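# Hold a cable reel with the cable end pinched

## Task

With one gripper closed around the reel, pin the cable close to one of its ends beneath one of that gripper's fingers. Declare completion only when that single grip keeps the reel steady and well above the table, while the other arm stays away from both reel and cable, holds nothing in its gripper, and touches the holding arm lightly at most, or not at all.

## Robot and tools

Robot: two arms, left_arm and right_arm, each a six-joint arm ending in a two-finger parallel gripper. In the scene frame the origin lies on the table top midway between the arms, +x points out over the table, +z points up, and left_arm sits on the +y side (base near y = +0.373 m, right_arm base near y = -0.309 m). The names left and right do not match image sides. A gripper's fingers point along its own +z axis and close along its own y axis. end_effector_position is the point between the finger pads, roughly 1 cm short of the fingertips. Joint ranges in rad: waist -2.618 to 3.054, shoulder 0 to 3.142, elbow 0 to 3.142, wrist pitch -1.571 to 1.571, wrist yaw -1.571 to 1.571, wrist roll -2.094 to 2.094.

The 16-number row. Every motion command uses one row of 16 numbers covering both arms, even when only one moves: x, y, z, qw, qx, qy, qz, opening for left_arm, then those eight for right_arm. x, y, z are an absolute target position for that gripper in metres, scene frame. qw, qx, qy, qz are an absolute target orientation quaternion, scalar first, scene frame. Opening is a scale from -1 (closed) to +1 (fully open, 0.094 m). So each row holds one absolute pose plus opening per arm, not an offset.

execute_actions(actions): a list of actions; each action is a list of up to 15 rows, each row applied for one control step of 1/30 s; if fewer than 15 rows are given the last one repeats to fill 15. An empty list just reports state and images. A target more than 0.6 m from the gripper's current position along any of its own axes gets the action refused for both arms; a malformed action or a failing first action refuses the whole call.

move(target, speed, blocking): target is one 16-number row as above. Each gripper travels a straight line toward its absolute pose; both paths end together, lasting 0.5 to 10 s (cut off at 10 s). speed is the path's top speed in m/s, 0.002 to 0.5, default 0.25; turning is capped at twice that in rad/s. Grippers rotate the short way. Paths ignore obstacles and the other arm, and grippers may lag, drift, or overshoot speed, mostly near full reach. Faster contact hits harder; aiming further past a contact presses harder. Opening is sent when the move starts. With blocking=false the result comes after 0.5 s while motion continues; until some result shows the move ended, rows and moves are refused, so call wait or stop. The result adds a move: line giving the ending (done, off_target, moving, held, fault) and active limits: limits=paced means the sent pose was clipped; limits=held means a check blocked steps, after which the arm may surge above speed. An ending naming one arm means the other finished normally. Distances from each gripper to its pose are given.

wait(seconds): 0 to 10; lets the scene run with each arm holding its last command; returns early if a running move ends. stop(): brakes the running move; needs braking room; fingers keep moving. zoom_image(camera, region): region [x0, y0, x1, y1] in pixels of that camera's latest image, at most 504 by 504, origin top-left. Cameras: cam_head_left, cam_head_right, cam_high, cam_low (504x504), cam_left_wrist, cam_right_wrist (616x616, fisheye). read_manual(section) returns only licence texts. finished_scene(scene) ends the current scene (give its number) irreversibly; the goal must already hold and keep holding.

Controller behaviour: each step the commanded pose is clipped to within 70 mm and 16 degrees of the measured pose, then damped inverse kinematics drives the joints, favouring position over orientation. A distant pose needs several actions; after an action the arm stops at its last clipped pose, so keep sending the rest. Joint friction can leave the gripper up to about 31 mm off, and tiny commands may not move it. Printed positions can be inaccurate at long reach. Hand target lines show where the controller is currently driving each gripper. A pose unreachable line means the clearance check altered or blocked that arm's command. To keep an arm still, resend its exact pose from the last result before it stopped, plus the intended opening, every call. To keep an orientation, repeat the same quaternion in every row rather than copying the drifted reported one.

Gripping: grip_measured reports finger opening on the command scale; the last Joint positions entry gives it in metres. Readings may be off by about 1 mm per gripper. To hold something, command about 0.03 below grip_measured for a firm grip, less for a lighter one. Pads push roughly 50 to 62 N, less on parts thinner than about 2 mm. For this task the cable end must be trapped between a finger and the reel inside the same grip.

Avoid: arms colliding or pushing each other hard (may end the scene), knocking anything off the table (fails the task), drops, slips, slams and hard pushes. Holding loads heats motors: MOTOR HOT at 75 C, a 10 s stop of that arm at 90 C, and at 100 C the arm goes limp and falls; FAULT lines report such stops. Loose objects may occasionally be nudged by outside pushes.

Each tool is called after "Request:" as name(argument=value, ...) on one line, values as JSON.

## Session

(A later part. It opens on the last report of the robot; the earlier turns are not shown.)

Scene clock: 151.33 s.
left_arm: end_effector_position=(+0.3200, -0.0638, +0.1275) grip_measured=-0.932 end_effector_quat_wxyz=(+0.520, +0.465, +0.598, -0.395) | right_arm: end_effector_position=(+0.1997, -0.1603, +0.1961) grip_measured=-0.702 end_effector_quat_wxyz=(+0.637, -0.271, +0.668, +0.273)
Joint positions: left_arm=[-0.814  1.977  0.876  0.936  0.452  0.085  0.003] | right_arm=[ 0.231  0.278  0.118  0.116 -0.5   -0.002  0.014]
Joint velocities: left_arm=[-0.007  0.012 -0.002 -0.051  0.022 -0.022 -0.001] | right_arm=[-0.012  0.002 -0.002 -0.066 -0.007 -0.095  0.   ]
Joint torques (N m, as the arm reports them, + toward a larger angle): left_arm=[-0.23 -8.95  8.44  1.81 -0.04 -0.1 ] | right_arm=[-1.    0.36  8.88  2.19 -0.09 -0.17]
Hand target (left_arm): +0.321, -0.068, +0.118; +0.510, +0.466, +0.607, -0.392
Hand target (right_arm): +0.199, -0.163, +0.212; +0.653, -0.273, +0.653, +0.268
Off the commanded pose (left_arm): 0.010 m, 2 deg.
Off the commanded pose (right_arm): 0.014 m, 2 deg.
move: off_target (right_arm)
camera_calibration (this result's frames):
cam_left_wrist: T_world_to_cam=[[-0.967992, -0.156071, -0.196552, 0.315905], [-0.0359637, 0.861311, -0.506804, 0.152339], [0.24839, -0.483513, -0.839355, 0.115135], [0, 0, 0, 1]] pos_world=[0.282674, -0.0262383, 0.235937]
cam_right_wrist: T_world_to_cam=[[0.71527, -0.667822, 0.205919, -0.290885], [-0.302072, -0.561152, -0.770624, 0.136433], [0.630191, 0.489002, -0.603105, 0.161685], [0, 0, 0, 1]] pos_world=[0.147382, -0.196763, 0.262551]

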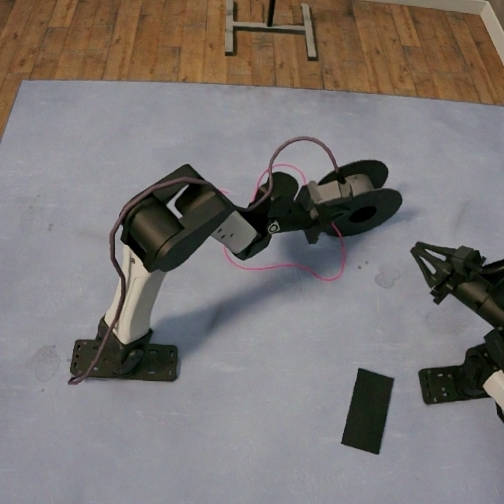

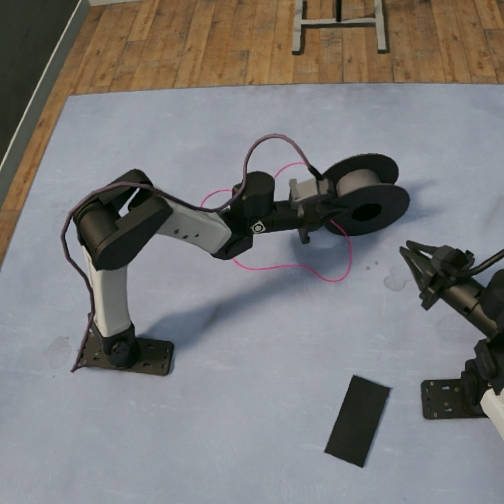

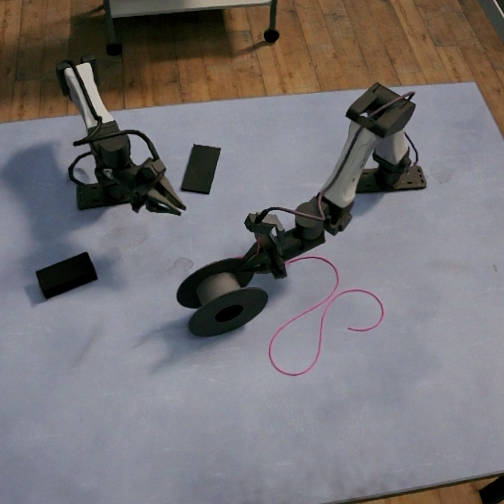

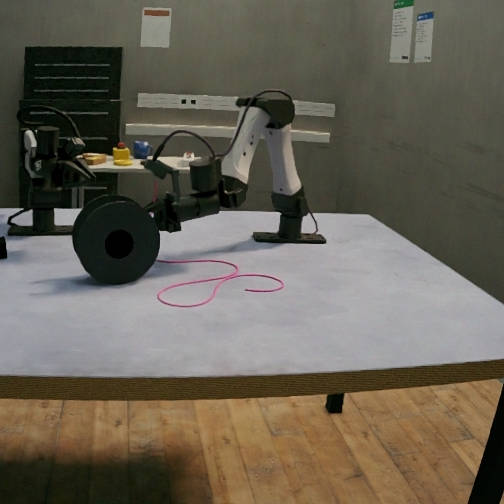

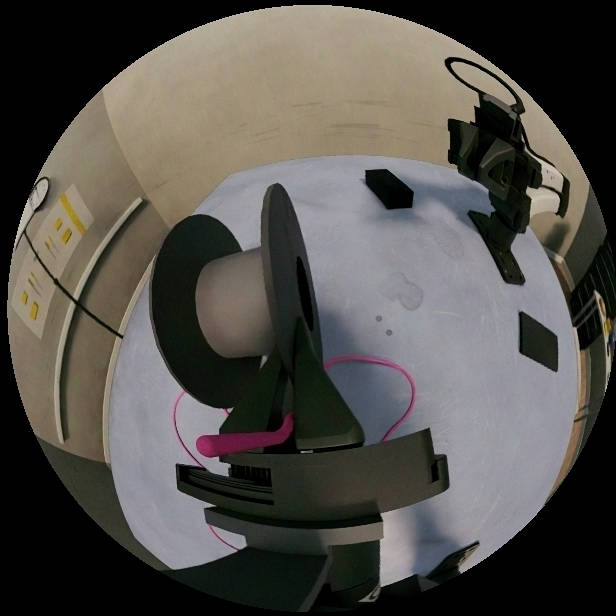

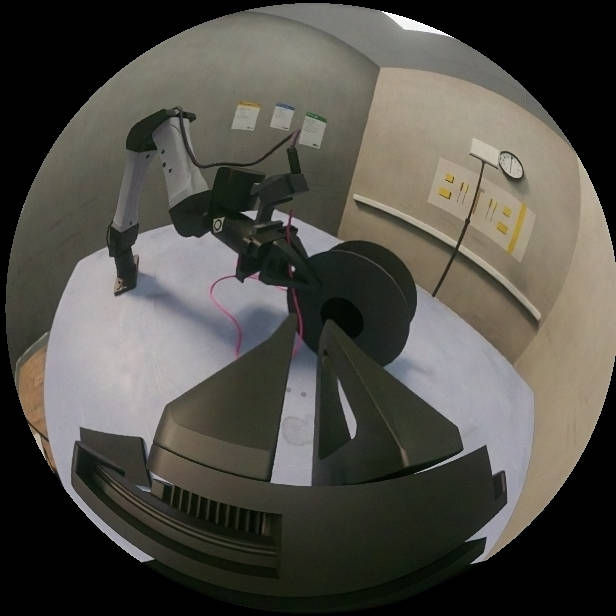

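Request:
move(target=[0.321,-0.068,0.118,0.51,0.466,0.607,-0.392,-1,0.27,-0.05,0.2,0.653,-0.271,0.653,0.271,-0.5], speed=0.15)

Request:
move(target=[0.321,-0.068,0.118,0.51,0.466,0.607,-0.392,-1,0.302,-0.014,0.2,0.653,-0.271,0.653,0.271,-0.5], speed=0.05)

Scene clock: 169.63 s.
left_arm: end_effector_position=(+0.3200, -0.0638, +0.1275) grip_measured=-0.932 end_effector_quat_wxyz=(+0.520, +0.465, +0.598, -0.395) | right_arm: end_effector_position=(+0.2682, -0.0546, +0.1845) grip_measured=-0.502 end_effector_quat_wxyz=(+0.640, -0.272, +0.667, +0.267)
Joint positions: left_arm=[-0.814  1.977  0.876  0.936  0.452  0.085  0.003] | right_arm=[ 0.649  1.291  0.293  0.959 -0.075  0.005  0.023]
Joint velocities: left_arm=[-0.012 -0.007 -0.002  0.037 -0.066  0.037 -0.001] | right_arm=[ 0.007  0.017  0.012  0.081 -0.037  0.051 -0.001]
Joint torques (N m, as the arm reports them, + toward a larger angle): left_arm=[-0.23 -8.95  8.52  1.81 -0.06 -0.12] | right_arm=[ 1.2  -2.26  7.64  2.47  0.07 -0.02]
Hand target (left_arm): +0.321, -0.068, +0.118; +0.510, +0.466, +0.607, -0.392
Hand target (right_arm): +0.270, -0.048, +0.198; +0.652, -0.268, +0.653, +0.274
Off the commanded pose (left_arm): 0.010 m, 2 deg.
Off the commanded pose (right_arm): 0.016 m, 2 deg.
move: off_target (right_arm)
camera_calibration (this result's frames):
cam_left_wrist: T_world_to_cam=[[-0.967992, -0.156071, -0.196552, 0.315905], [-0.0359637, 0.861311, -0.506804, 0.152339], [0.24839, -0.483513, -0.839355, 0.115135], [0, 0, 0, 1]] pos_world=[0.282674, -0.0262383, 0.235937]
cam_right_wrist: T_world_to_cam=[[0.708419, -0.671649, 0.216866, -0.26729], [-0.29981, -0.564534, -0.769035, 0.206424], [0.63895, 0.479781, -0.601294, 0.056611], [0, 0, 0, 1]] pos_world=[0.21507, -0.0901527, 0.250753]

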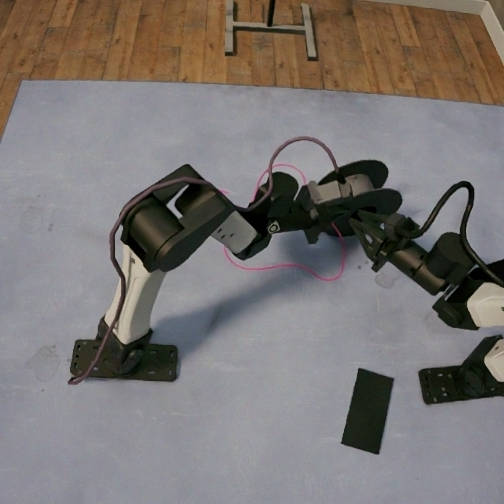

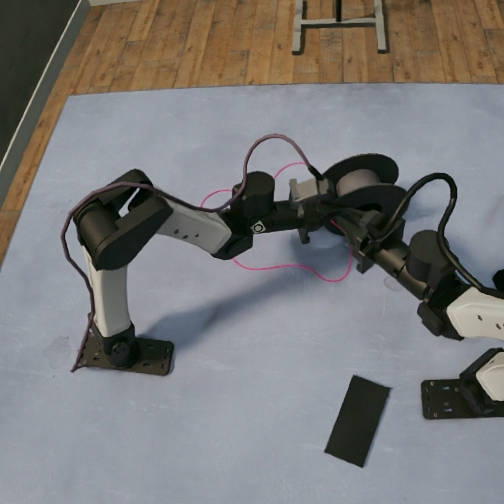

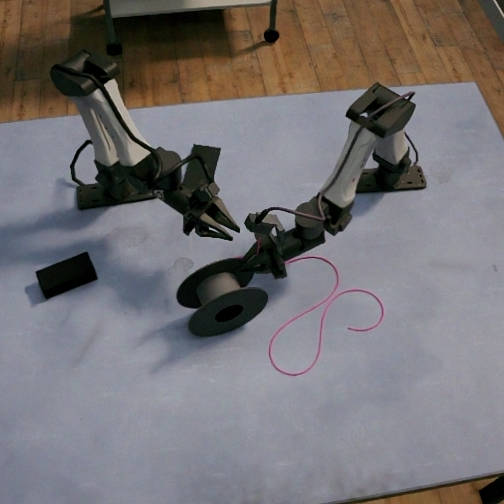

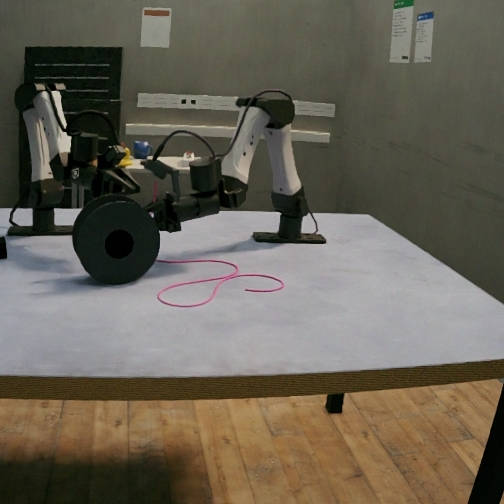

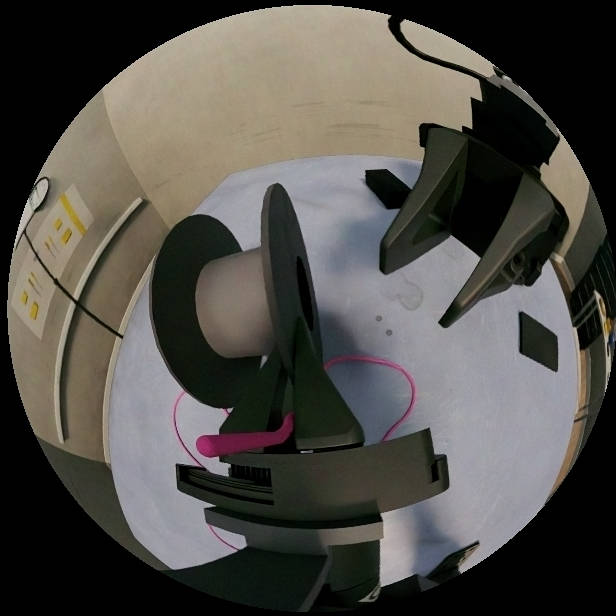

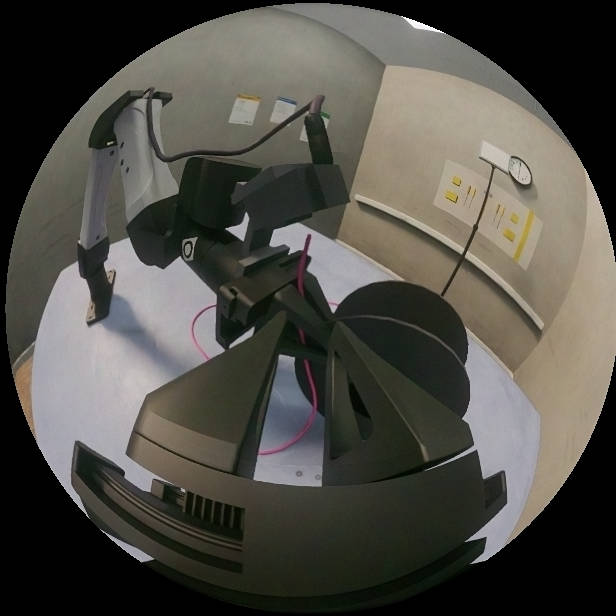

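Scene clock: 171.03 s.
left_arm: end_effector_position=(+0.3200, -0.0638, +0.1275) grip_measured=-0.932 end_effector_quat_wxyz=(+0.520, +0.465, +0.598, -0.395) | right_arm: end_effector_position=(+0.2997, -0.0212, +0.1874) grip_measured=-0.502 end_effector_quat_wxyz=(+0.640, -0.272, +0.667, +0.267)
Joint positions: left_arm=[-0.814  1.977  0.876  0.936  0.452  0.085  0.003] | right_arm=[ 0.669  1.492  0.458  0.997 -0.054  0.005  0.023]
Joint velocities: left_arm=[ 0.012  0.007 -0.007  0.11   0.007 -0.066  0.   ] | right_arm=[-0.002 -0.007 -0.012 -0.037  0.037 -0.022 -0.   ]
Joint torques (N m, as the arm reports them, + toward a larger angle): left_arm=[-0.28 -8.89  8.52  1.8  -0.04 -0.12] | right_arm=[ 1.17 -3.78  7.3   2.46  0.08 -0.09]
Hand target (left_arm): +0.321, -0.068, +0.118; +0.510, +0.466, +0.607, -0.392
Hand target (right_arm): +0.301, -0.014, +0.199; +0.653, -0.271, +0.653, +0.271
Off the commanded pose (left_arm): 0.010 m, 2 deg.
Off the commanded pose (right_arm): 0.015 m, 2 deg.
move: off_target (right_arm)
camera_calibration (this result's frames):
cam_left_wrist: T_world_to_cam=[[-0.967992, -0.156071, -0.196552, 0.315905], [-0.0359637, 0.861311, -0.506804, 0.152339], [0.24839, -0.483513, -0.839355, 0.115135], [0, 0, 0, 1]] pos_world=[0.282674, -0.0262383, 0.235937]
cam_right_wrist: T_world_to_cam=[[0.70774, -0.672102, 0.217677, -0.267719], [-0.299607, -0.56458, -0.769081, 0.236898], [0.639797, 0.479092, -0.600942, 0.0218491], [0, 0, 0, 1]] pos_world=[0.246473, -0.0566541, 0.2536]

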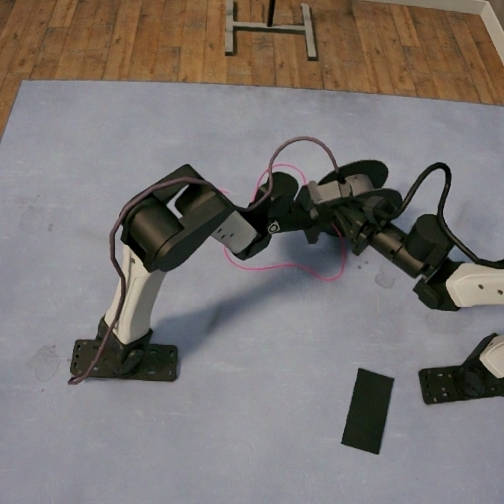

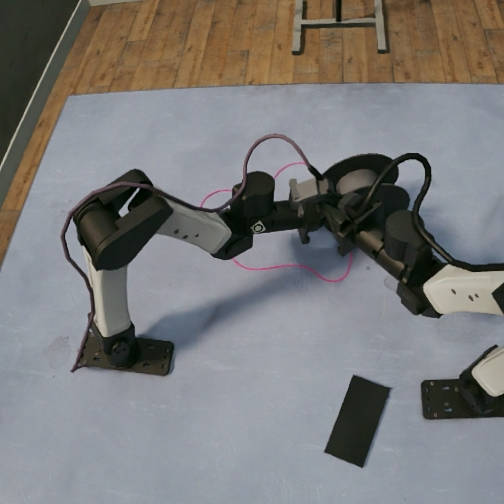

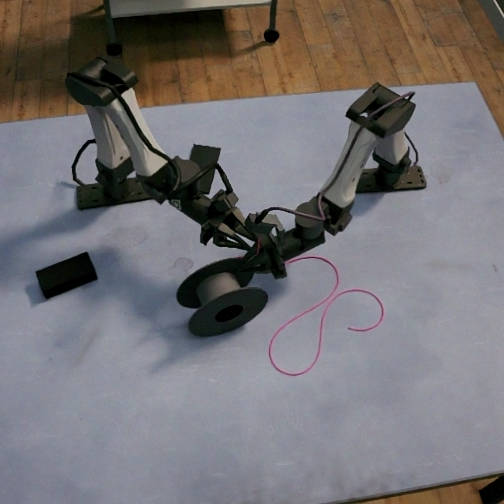

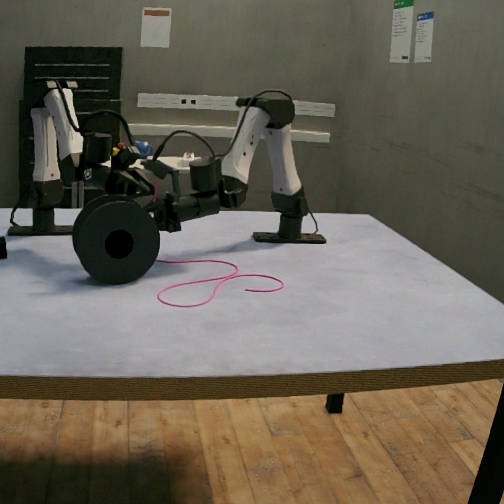

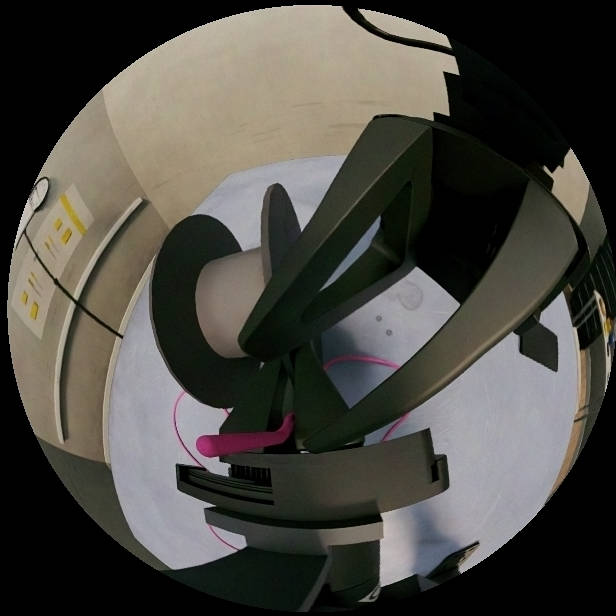

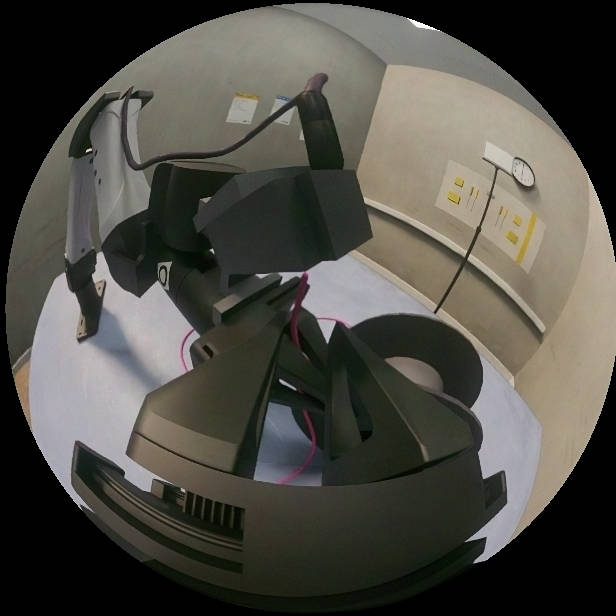

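About 2 cm further needed.

Request:
move(target=[0.321,-0.068,0.118,0.51,0.466,0.607,-0.392,-1,0.314,0.004,0.198,0.653,-0.271,0.653,0.271,-0.5], speed=0.04)

Request:
move(target=[0.321,-0.068,0.118,0.51,0.466,0.607,-0.392,-1,0.314,0.004,0.198,0.653,-0.271,0.653,0.271,-1])

Scene clock: 177.90 s.
left_arm: end_effector_position=(+0.3200, -0.0638, +0.1275) grip_measured=-0.932 end_effector_quat_wxyz=(+0.520, +0.465, +0.598, -0.395) | right_arm: end_effector_position=(+0.3126, -0.0041, +0.1872) grip_measured=-0.502 end_effector_quat_wxyz=(+0.642, -0.271, +0.666, +0.266)
Joint positions: left_arm=[-0.814  1.977  0.876  0.936  0.452  0.085  0.003] | right_arm=[ 0.686  1.58   0.534  1.013 -0.035  0.005  0.023]
Joint velocities: left_arm=[-0.007 -0.007  0.012 -0.007 -0.066 -0.066 -0.001] | right_arm=[-0.017 -0.007 -0.002 -0.051  0.022  0.051  0.001]
Joint torques (N m, as the arm reports them, + toward a larger angle): left_arm=[-0.21 -8.85  8.44  1.82 -0.04 -0.13] | right_arm=[ 1.33 -4.4   7.22  2.44  0.1  -0.08]
Hand target (left_arm): +0.321, -0.068, +0.118; +0.510, +0.466, +0.607, -0.392
Hand target (right_arm): +0.313, +0.004, +0.198; +0.653, -0.271, +0.653, +0.272
Off the commanded pose (left_arm): 0.010 m, 2 deg.
Off the commanded pose (right_arm): 0.014 m, 2 deg.
move: off_target (right_arm)
camera_calibration (this result's frames):
cam_left_wrist: T_world_to_cam=[[-0.967992, -0.156071, -0.196552, 0.315905], [-0.0359637, 0.861311, -0.506804, 0.152339], [0.24839, -0.483513, -0.839355, 0.115135], [0, 0, 0, 1]] pos_world=[0.282674, -0.0262383, 0.235937]
cam_right_wrist: T_world_to_cam=[[0.705368, -0.674272, 0.218664, -0.264794], [-0.297926, -0.561918, -0.771679, 0.25027], [0.643192, 0.479172, -0.597242, 0.00353997], [0, 0, 0, 1]] pos_world=[0.259063, -0.0396082, 0.253144]

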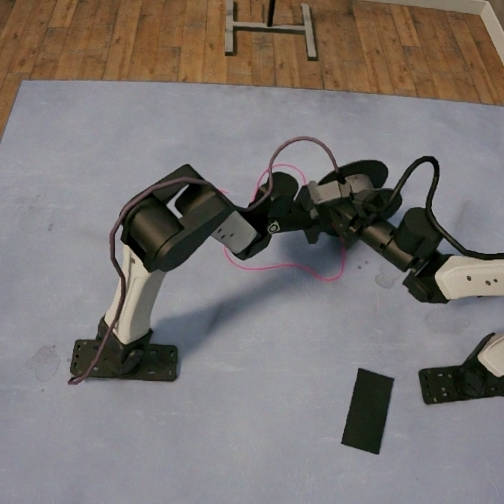

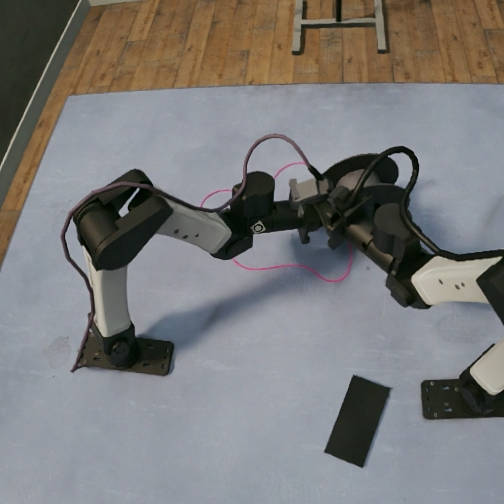

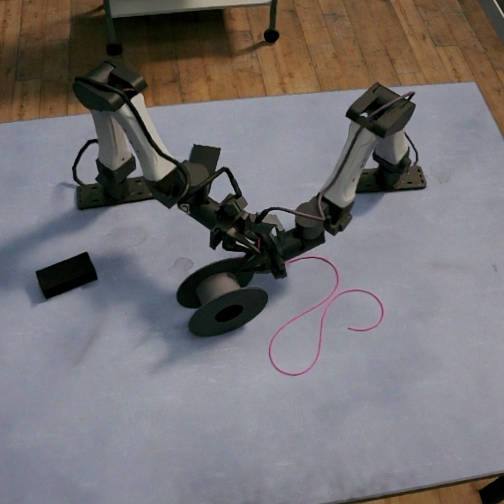

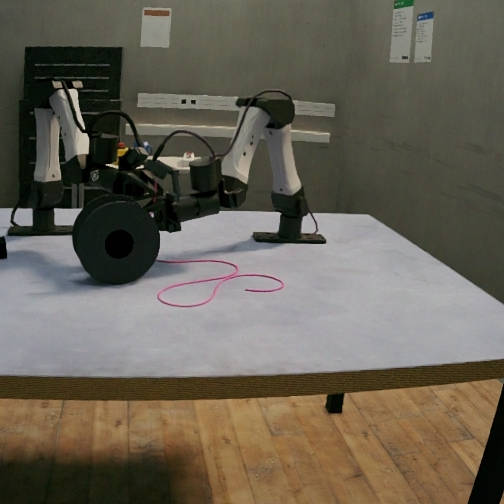

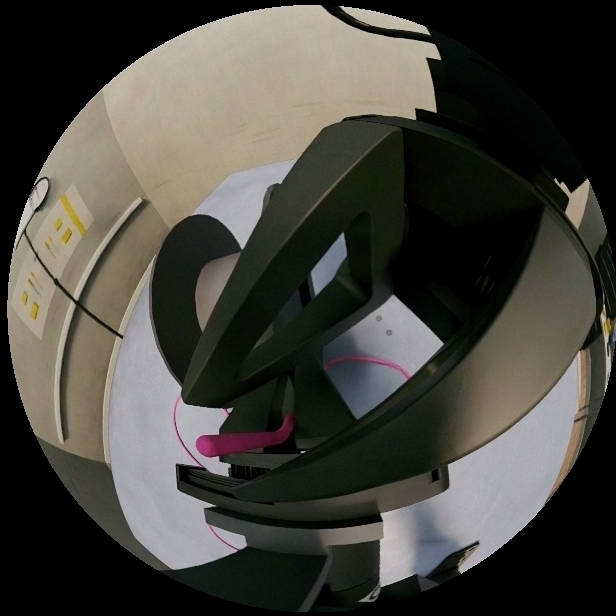

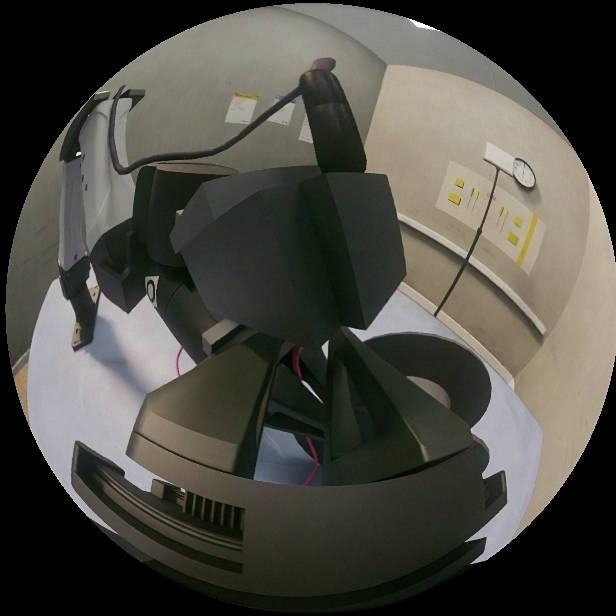

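Scene clock: 178.60 s.
left_arm: end_effector_position=(+0.3200, -0.0638, +0.1275) grip_measured=-0.932 end_effector_quat_wxyz=(+0.520, +0.465, +0.598, -0.395) | right_arm: end_effector_position=(+0.3126, -0.0041, +0.1871) grip_measured=-0.978 end_effector_quat_wxyz=(+0.642, -0.271, +0.666, +0.266)
Joint positions: left_arm=[-0.814  1.977  0.876  0.936  0.452  0.085  0.003] | right_arm=[ 0.686  1.58   0.534  1.013 -0.035  0.005  0.001]
Joint velocities: left_arm=[-0.007 -0.017 -0.012  0.081  0.007 -0.037  0.001] | right_arm=[-0.007 -0.017 -0.012 -0.051  0.081 -0.037  0.001]
Joint torques (N m, as the arm reports them, + toward a larger angle): left_arm=[-0.28 -8.84  8.4   1.83 -0.06 -0.11] | right_arm=[ 1.21 -4.52  7.31  2.43  0.09 -0.09]
Hand target (left_arm): +0.321, -0.068, +0.118; +0.510, +0.466, +0.607, -0.392
Hand target (right_arm): +0.313, +0.004, +0.198; +0.653, -0.271, +0.653, +0.271
Off the commanded pose (left_arm): 0.010 m, 2 deg.
Off the commanded pose (right_arm): 0.014 m, 2 deg.
move: off_target (right_arm)
camera_calibration (this result's frames):
cam_left_wrist: T_world_to_cam=[[-0.968042, -0.156015, -0.196354, 0.315875], [-0.0360908, 0.861457, -0.506547, 0.152303], [0.248179, -0.483272, -0.839556, 0.115179], [0, 0, 0, 1]] pos_world=[0.282691, -0.0262587, 0.235871]
cam_right_wrist: T_world_to_cam=[[0.705429, -0.674215, 0.21864, -0.264788], [-0.298142, -0.562118, -0.77145, 0.25022], [0.643025, 0.479017, -0.597546, 0.00359518], [0, 0, 0, 1]] pos_world=[0.259079, -0.0395933, 0.253074]

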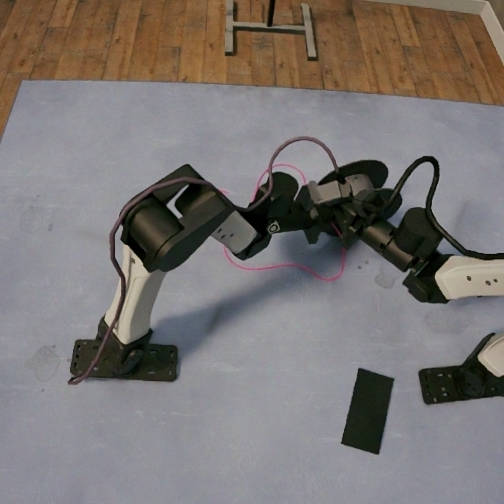

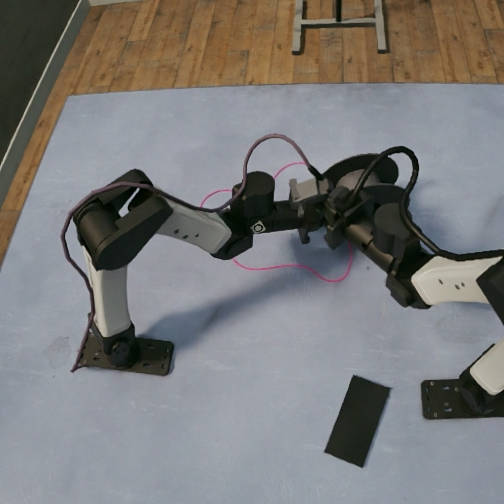

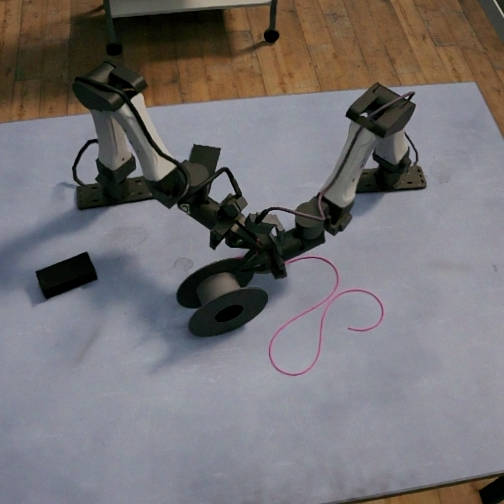

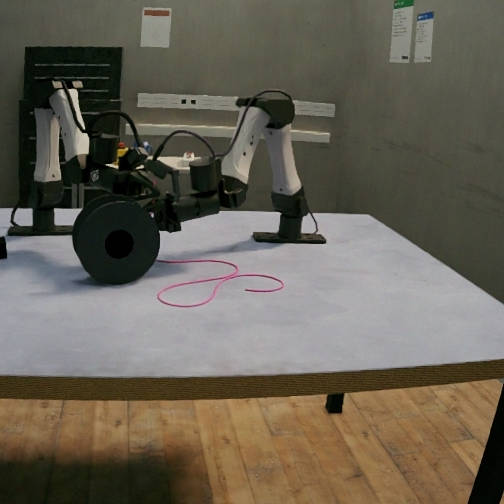

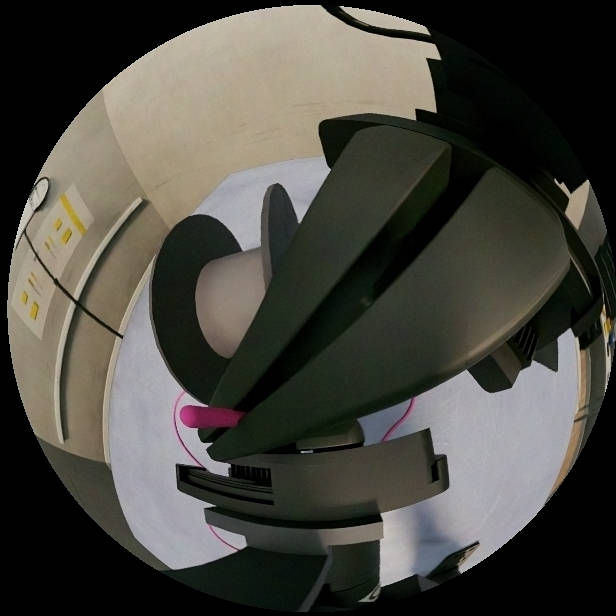

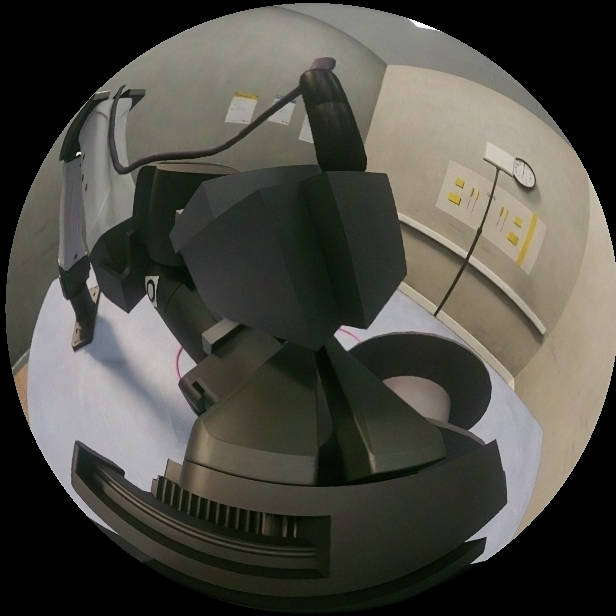

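Request:
move(target=[0.321,-0.068,0.118,0.51,0.466,0.607,-0.392,-0.6,0.314,0.004,0.198,0.653,-0.271,0.653,0.271,-1])

Request:
move(target=[0.321,-0.068,0.118,0.51,0.466,0.607,-0.392,-0.6,0.314,-0.05,0.19,0.653,-0.271,0.653,0.271,-1], speed=0.04)

Scene clock: 194.33 s.
left_arm: end_effector_position=(+0.3200, -0.0637, +0.1269) grip_measured=-0.602 end_effector_quat_wxyz=(+0.519, +0.465, +0.598, -0.394) | right_arm: end_effector_position=(+0.3126, -0.0041, +0.1868) grip_measured=-0.978 end_effector_quat_wxyz=(+0.642, -0.271, +0.666, +0.266)
Joint positions: left_arm=[-0.814  1.977  0.876  0.933  0.451  0.085  0.019] | right_arm=[ 0.686  1.58   0.534  1.011 -0.035  0.005  0.001]
Joint velocities: left_arm=[ 0.017  0.012 -0.002 -0.037  0.022 -0.007  0.001] | right_arm=[ 0.002 -0.007 -0.007  0.066  0.051  0.007 -0.   ]
Joint torques (N m, as the arm reports them, + toward a larger angle): left_arm=[-0.25 -8.89  8.44  1.83 -0.06 -0.13] | right_arm=[ 1.22 -4.51  7.29  2.45  0.09 -0.09]
Hand target (left_arm): +0.321, -0.068, +0.118; +0.510, +0.466, +0.607, -0.392
Hand target (right_arm): +0.313, +0.004, +0.198; +0.653, -0.271, +0.653, +0.271
Off the commanded pose (left_arm): 0.010 m, 1 deg.
Off the commanded pose (right_arm): 0.014 m, 2 deg.
move: off_target (right_arm)
camera_calibration (this result's frames):
cam_left_wrist: T_world_to_cam=[[-0.968268, -0.156033, -0.195218, 0.315718], [-0.0371524, 0.862336, -0.504972, 0.152164], [0.247136, -0.481696, -0.840769, 0.115368], [0, 0, 0, 1]] pos_world=[0.282842, -0.0263817, 0.235471]
cam_right_wrist: T_world_to_cam=[[0.705674, -0.673989, 0.218547, -0.264764], [-0.299007, -0.562915, -0.770533, 0.250019], [0.642354, 0.478399, -0.598762, 0.00381586], [0, 0, 0, 1]] pos_world=[0.259143, -0.0395338, 0.252796]

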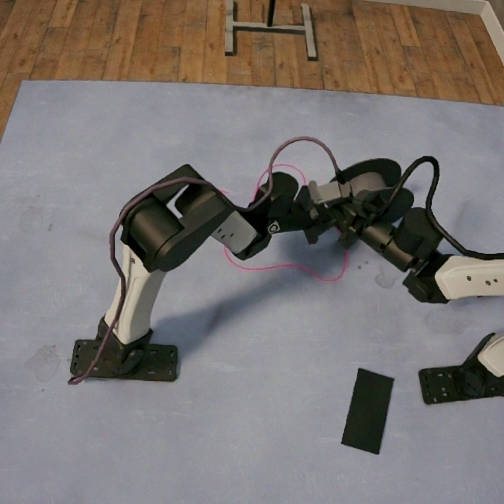

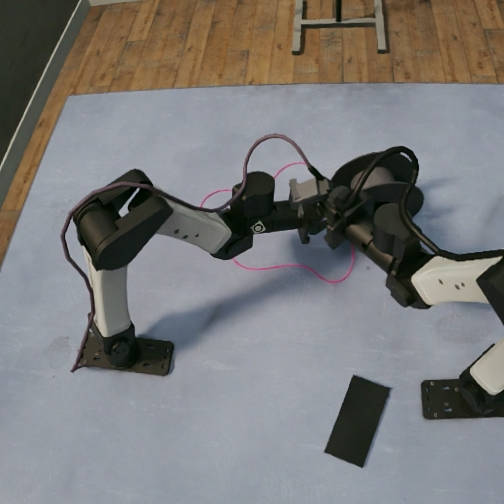

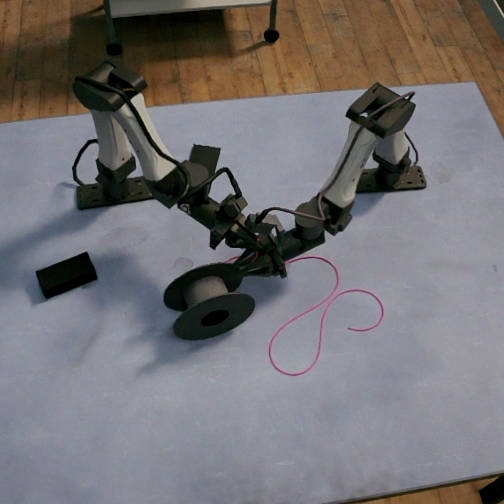

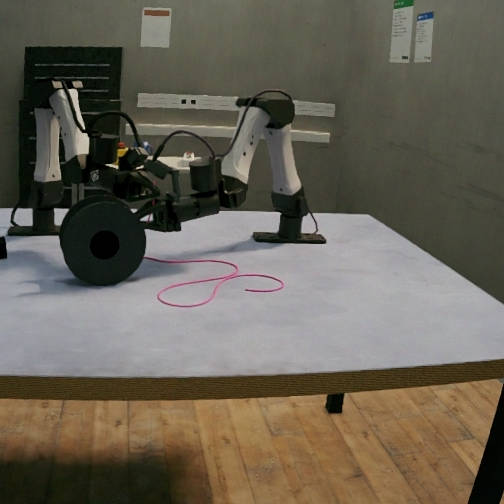

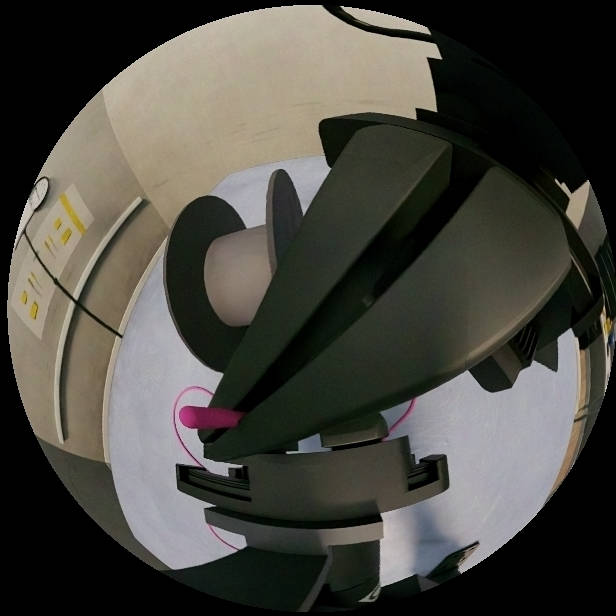

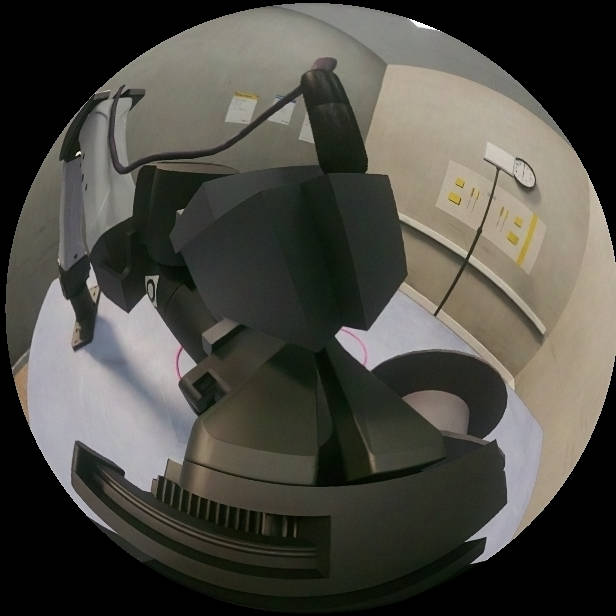

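Scene clock: 195.77 s.
left_arm: end_effector_position=(+0.3200, -0.0637, +0.1269) grip_measured=-0.602 end_effector_quat_wxyz=(+0.519, +0.465, +0.599, -0.394) | right_arm: end_effector_position=(+0.3168, -0.0451, +0.1837) grip_measured=-0.978 end_effector_quat_wxyz=(+0.644, -0.272, +0.663, +0.270)
Joint positions: left_arm=[-0.814  1.977  0.876  0.933  0.451  0.085  0.019] | right_arm=[ 0.548  1.515  0.44   1.048 -0.178  0.003  0.001]
Joint velocities: left_arm=[-0.007 -0.002  0.007 -0.066 -0.037 -0.051  0.001] | right_arm=[-0.007  0.012  0.022 -0.007  0.007 -0.051 -0.001]
Joint torques (N m, as the arm reports them, + toward a larger angle): left_arm=[-0.24 -8.88  8.41  1.84 -0.05 -0.13] | right_arm=[-1.04 -6.07  3.99  2.49 -0.1  -0.1 ]
Hand target (left_arm): +0.321, -0.068, +0.118; +0.510, +0.466, +0.607, -0.392
Hand target (right_arm): +0.315, -0.050, +0.190; +0.653, -0.272, +0.653, +0.270
Off the commanded pose (left_arm): 0.010 m, 1 deg.
Off the commanded pose (right_arm): 0.008 m, 2 deg.
move: done
camera_calibration (this result's frames):
cam_left_wrist: T_world_to_cam=[[-0.968317, -0.155977, -0.19502, 0.315688], [-0.0372791, 0.862481, -0.504715, 0.152128], [0.246925, -0.481454, -0.84097, 0.115412], [0, 0, 0, 1]] pos_world=[0.282859, -0.026402, 0.235405]
cam_right_wrist: T_world_to_cam=[[0.708614, -0.671216, 0.217567, -0.295306], [-0.291438, -0.559237, -0.776091, 0.224594], [0.642596, 0.486541, -0.591901, 0.0179702], [0, 0, 0, 1]] pos_world=[0.263166, -0.081356, 0.249191]

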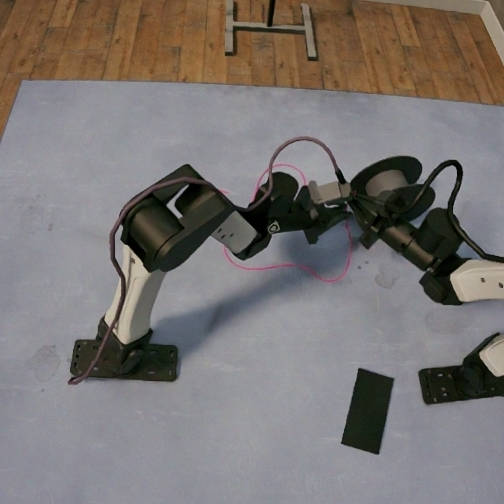

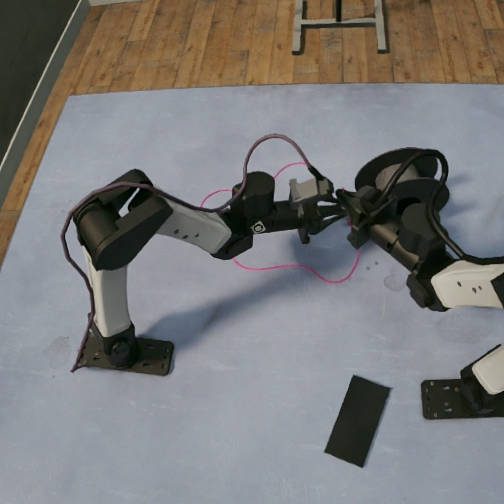

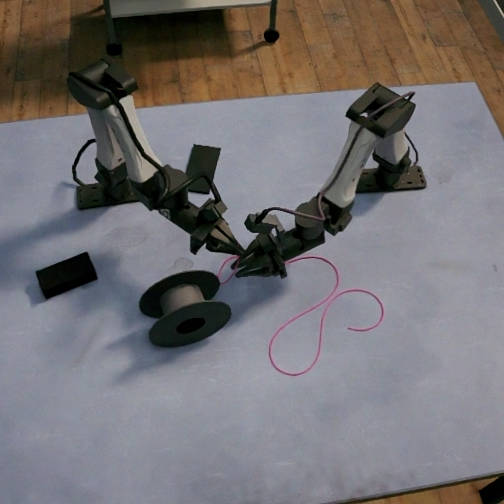

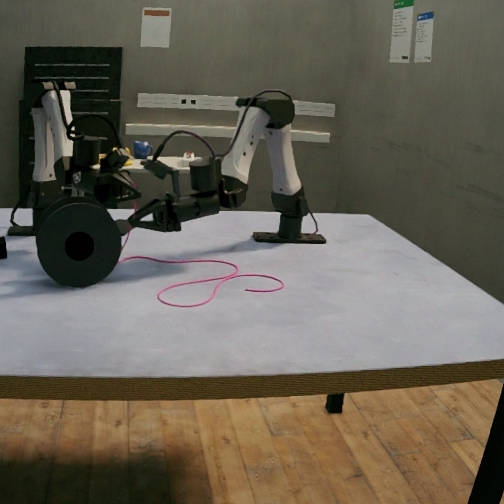

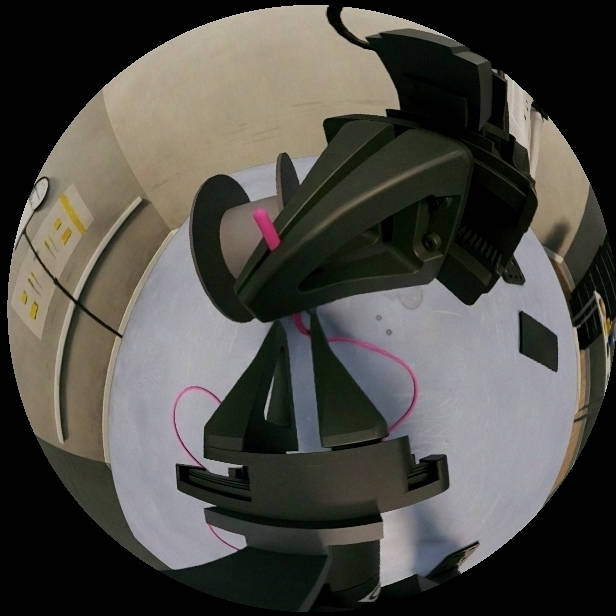

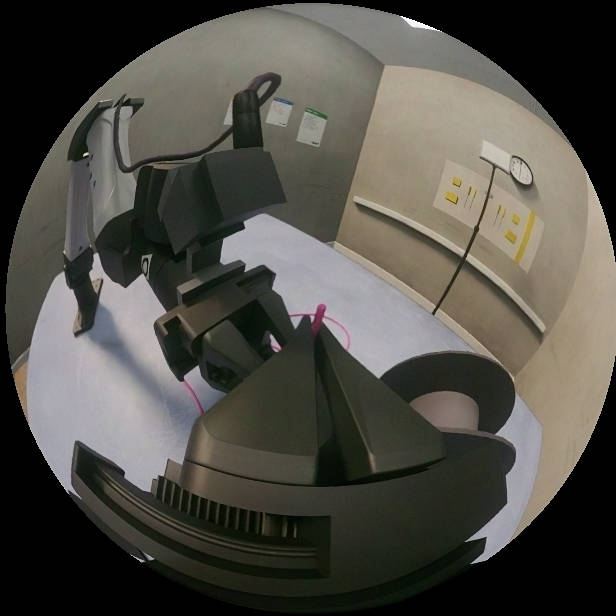

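Reel is rolling away.

Request:
move(target=[0.29,0.05,0.15,0.51,0.466,0.607,-0.392,0.5,0.26,-0.08,0.21,0.653,-0.271,0.653,0.271,-1], speed=0.15)

Scene clock: 200.37 s.
left_arm: end_effector_position=(+0.2962, +0.0452, +0.1577) grip_measured=+0.499 end_effector_quat_wxyz=(+0.520, +0.464, +0.601, -0.391) | right_arm: end_effector_position=(+0.2657, -0.0821, +0.2128) grip_measured=-0.978 end_effector_quat_wxyz=(+0.653, -0.268, +0.655, +0.269)
Joint positions: left_arm=[-0.617  1.566  0.534  0.84   0.636  0.127  0.07 ] | right_arm=[ 0.548  1.089  0.288  0.799 -0.171  0.003  0.001]
Joint velocities: left_arm=[-0.007 -0.007  0.002 -0.007  0.007  0.022 -0.   ] | right_arm=[-0.007 -0.002 -0.002 -0.007  0.037 -0.051 -0.002]
Joint torques (N m, as the arm reports them, + toward a larger angle): left_arm=[ 0.69 -8.03  5.48  1.75  0.21  0.02] | right_arm=[ 1.47 -3.3   5.06  2.26  0.04 -0.07]
Hand target (left_arm): +0.292, +0.050, +0.151; +0.510, +0.467, +0.607, -0.391
Hand target (right_arm): +0.260, -0.081, +0.211; +0.653, -0.271, +0.653, +0.271
Off the commanded pose (left_arm): 0.011 m, 1 deg.
Off the commanded pose (right_arm): 0.007 m, 1 deg.
move: off_target (left_arm)
camera_calibration (this result's frames):
cam_left_wrist: T_world_to_cam=[[-0.967027, -0.162986, -0.195692, 0.31571], [-0.0441083, 0.863968, -0.50161, 0.0743113], [0.250827, -0.476439, -0.842669, 0.198515], [0, 0, 0, 1]] pos_world=[0.258785, 0.081834, 0.26634]
cam_right_wrist: T_world_to_cam=[[0.699228, -0.679414, 0.222434, -0.289511], [-0.27946, -0.54615, -0.789698, 0.212377], [0.658014, 0.490017, -0.571752, 0.077913], [0, 0, 0, 1]] pos_world=[0.210517, -0.118887, 0.276658]

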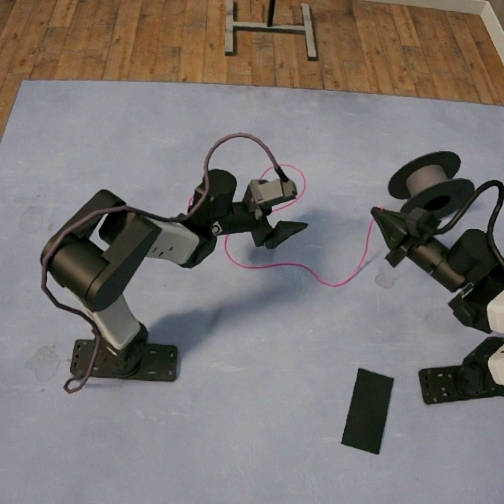

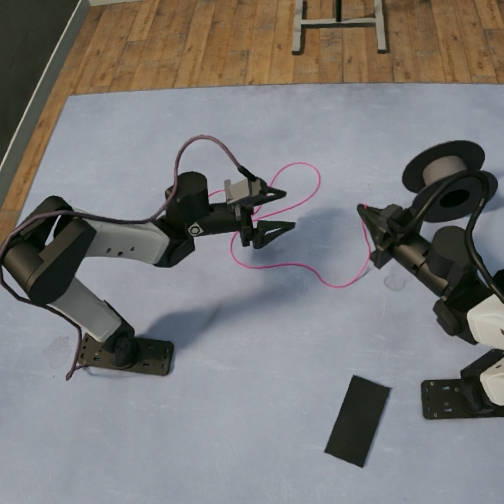

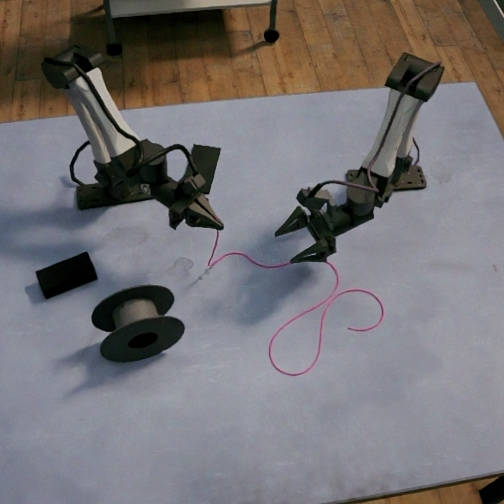

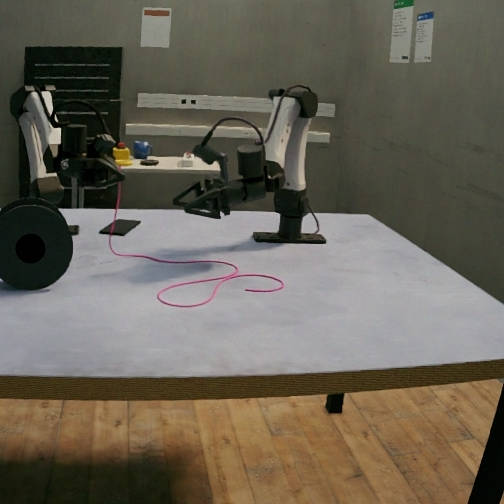

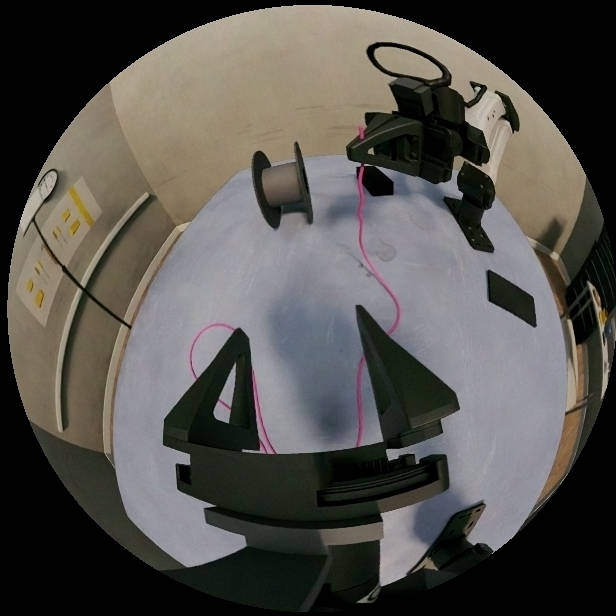

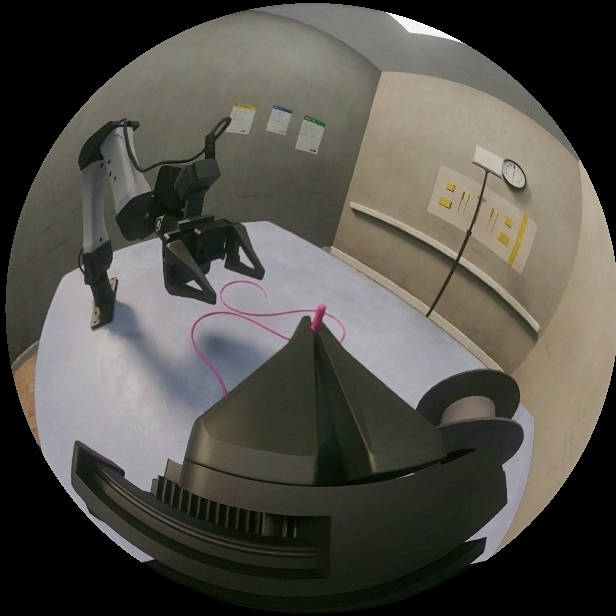

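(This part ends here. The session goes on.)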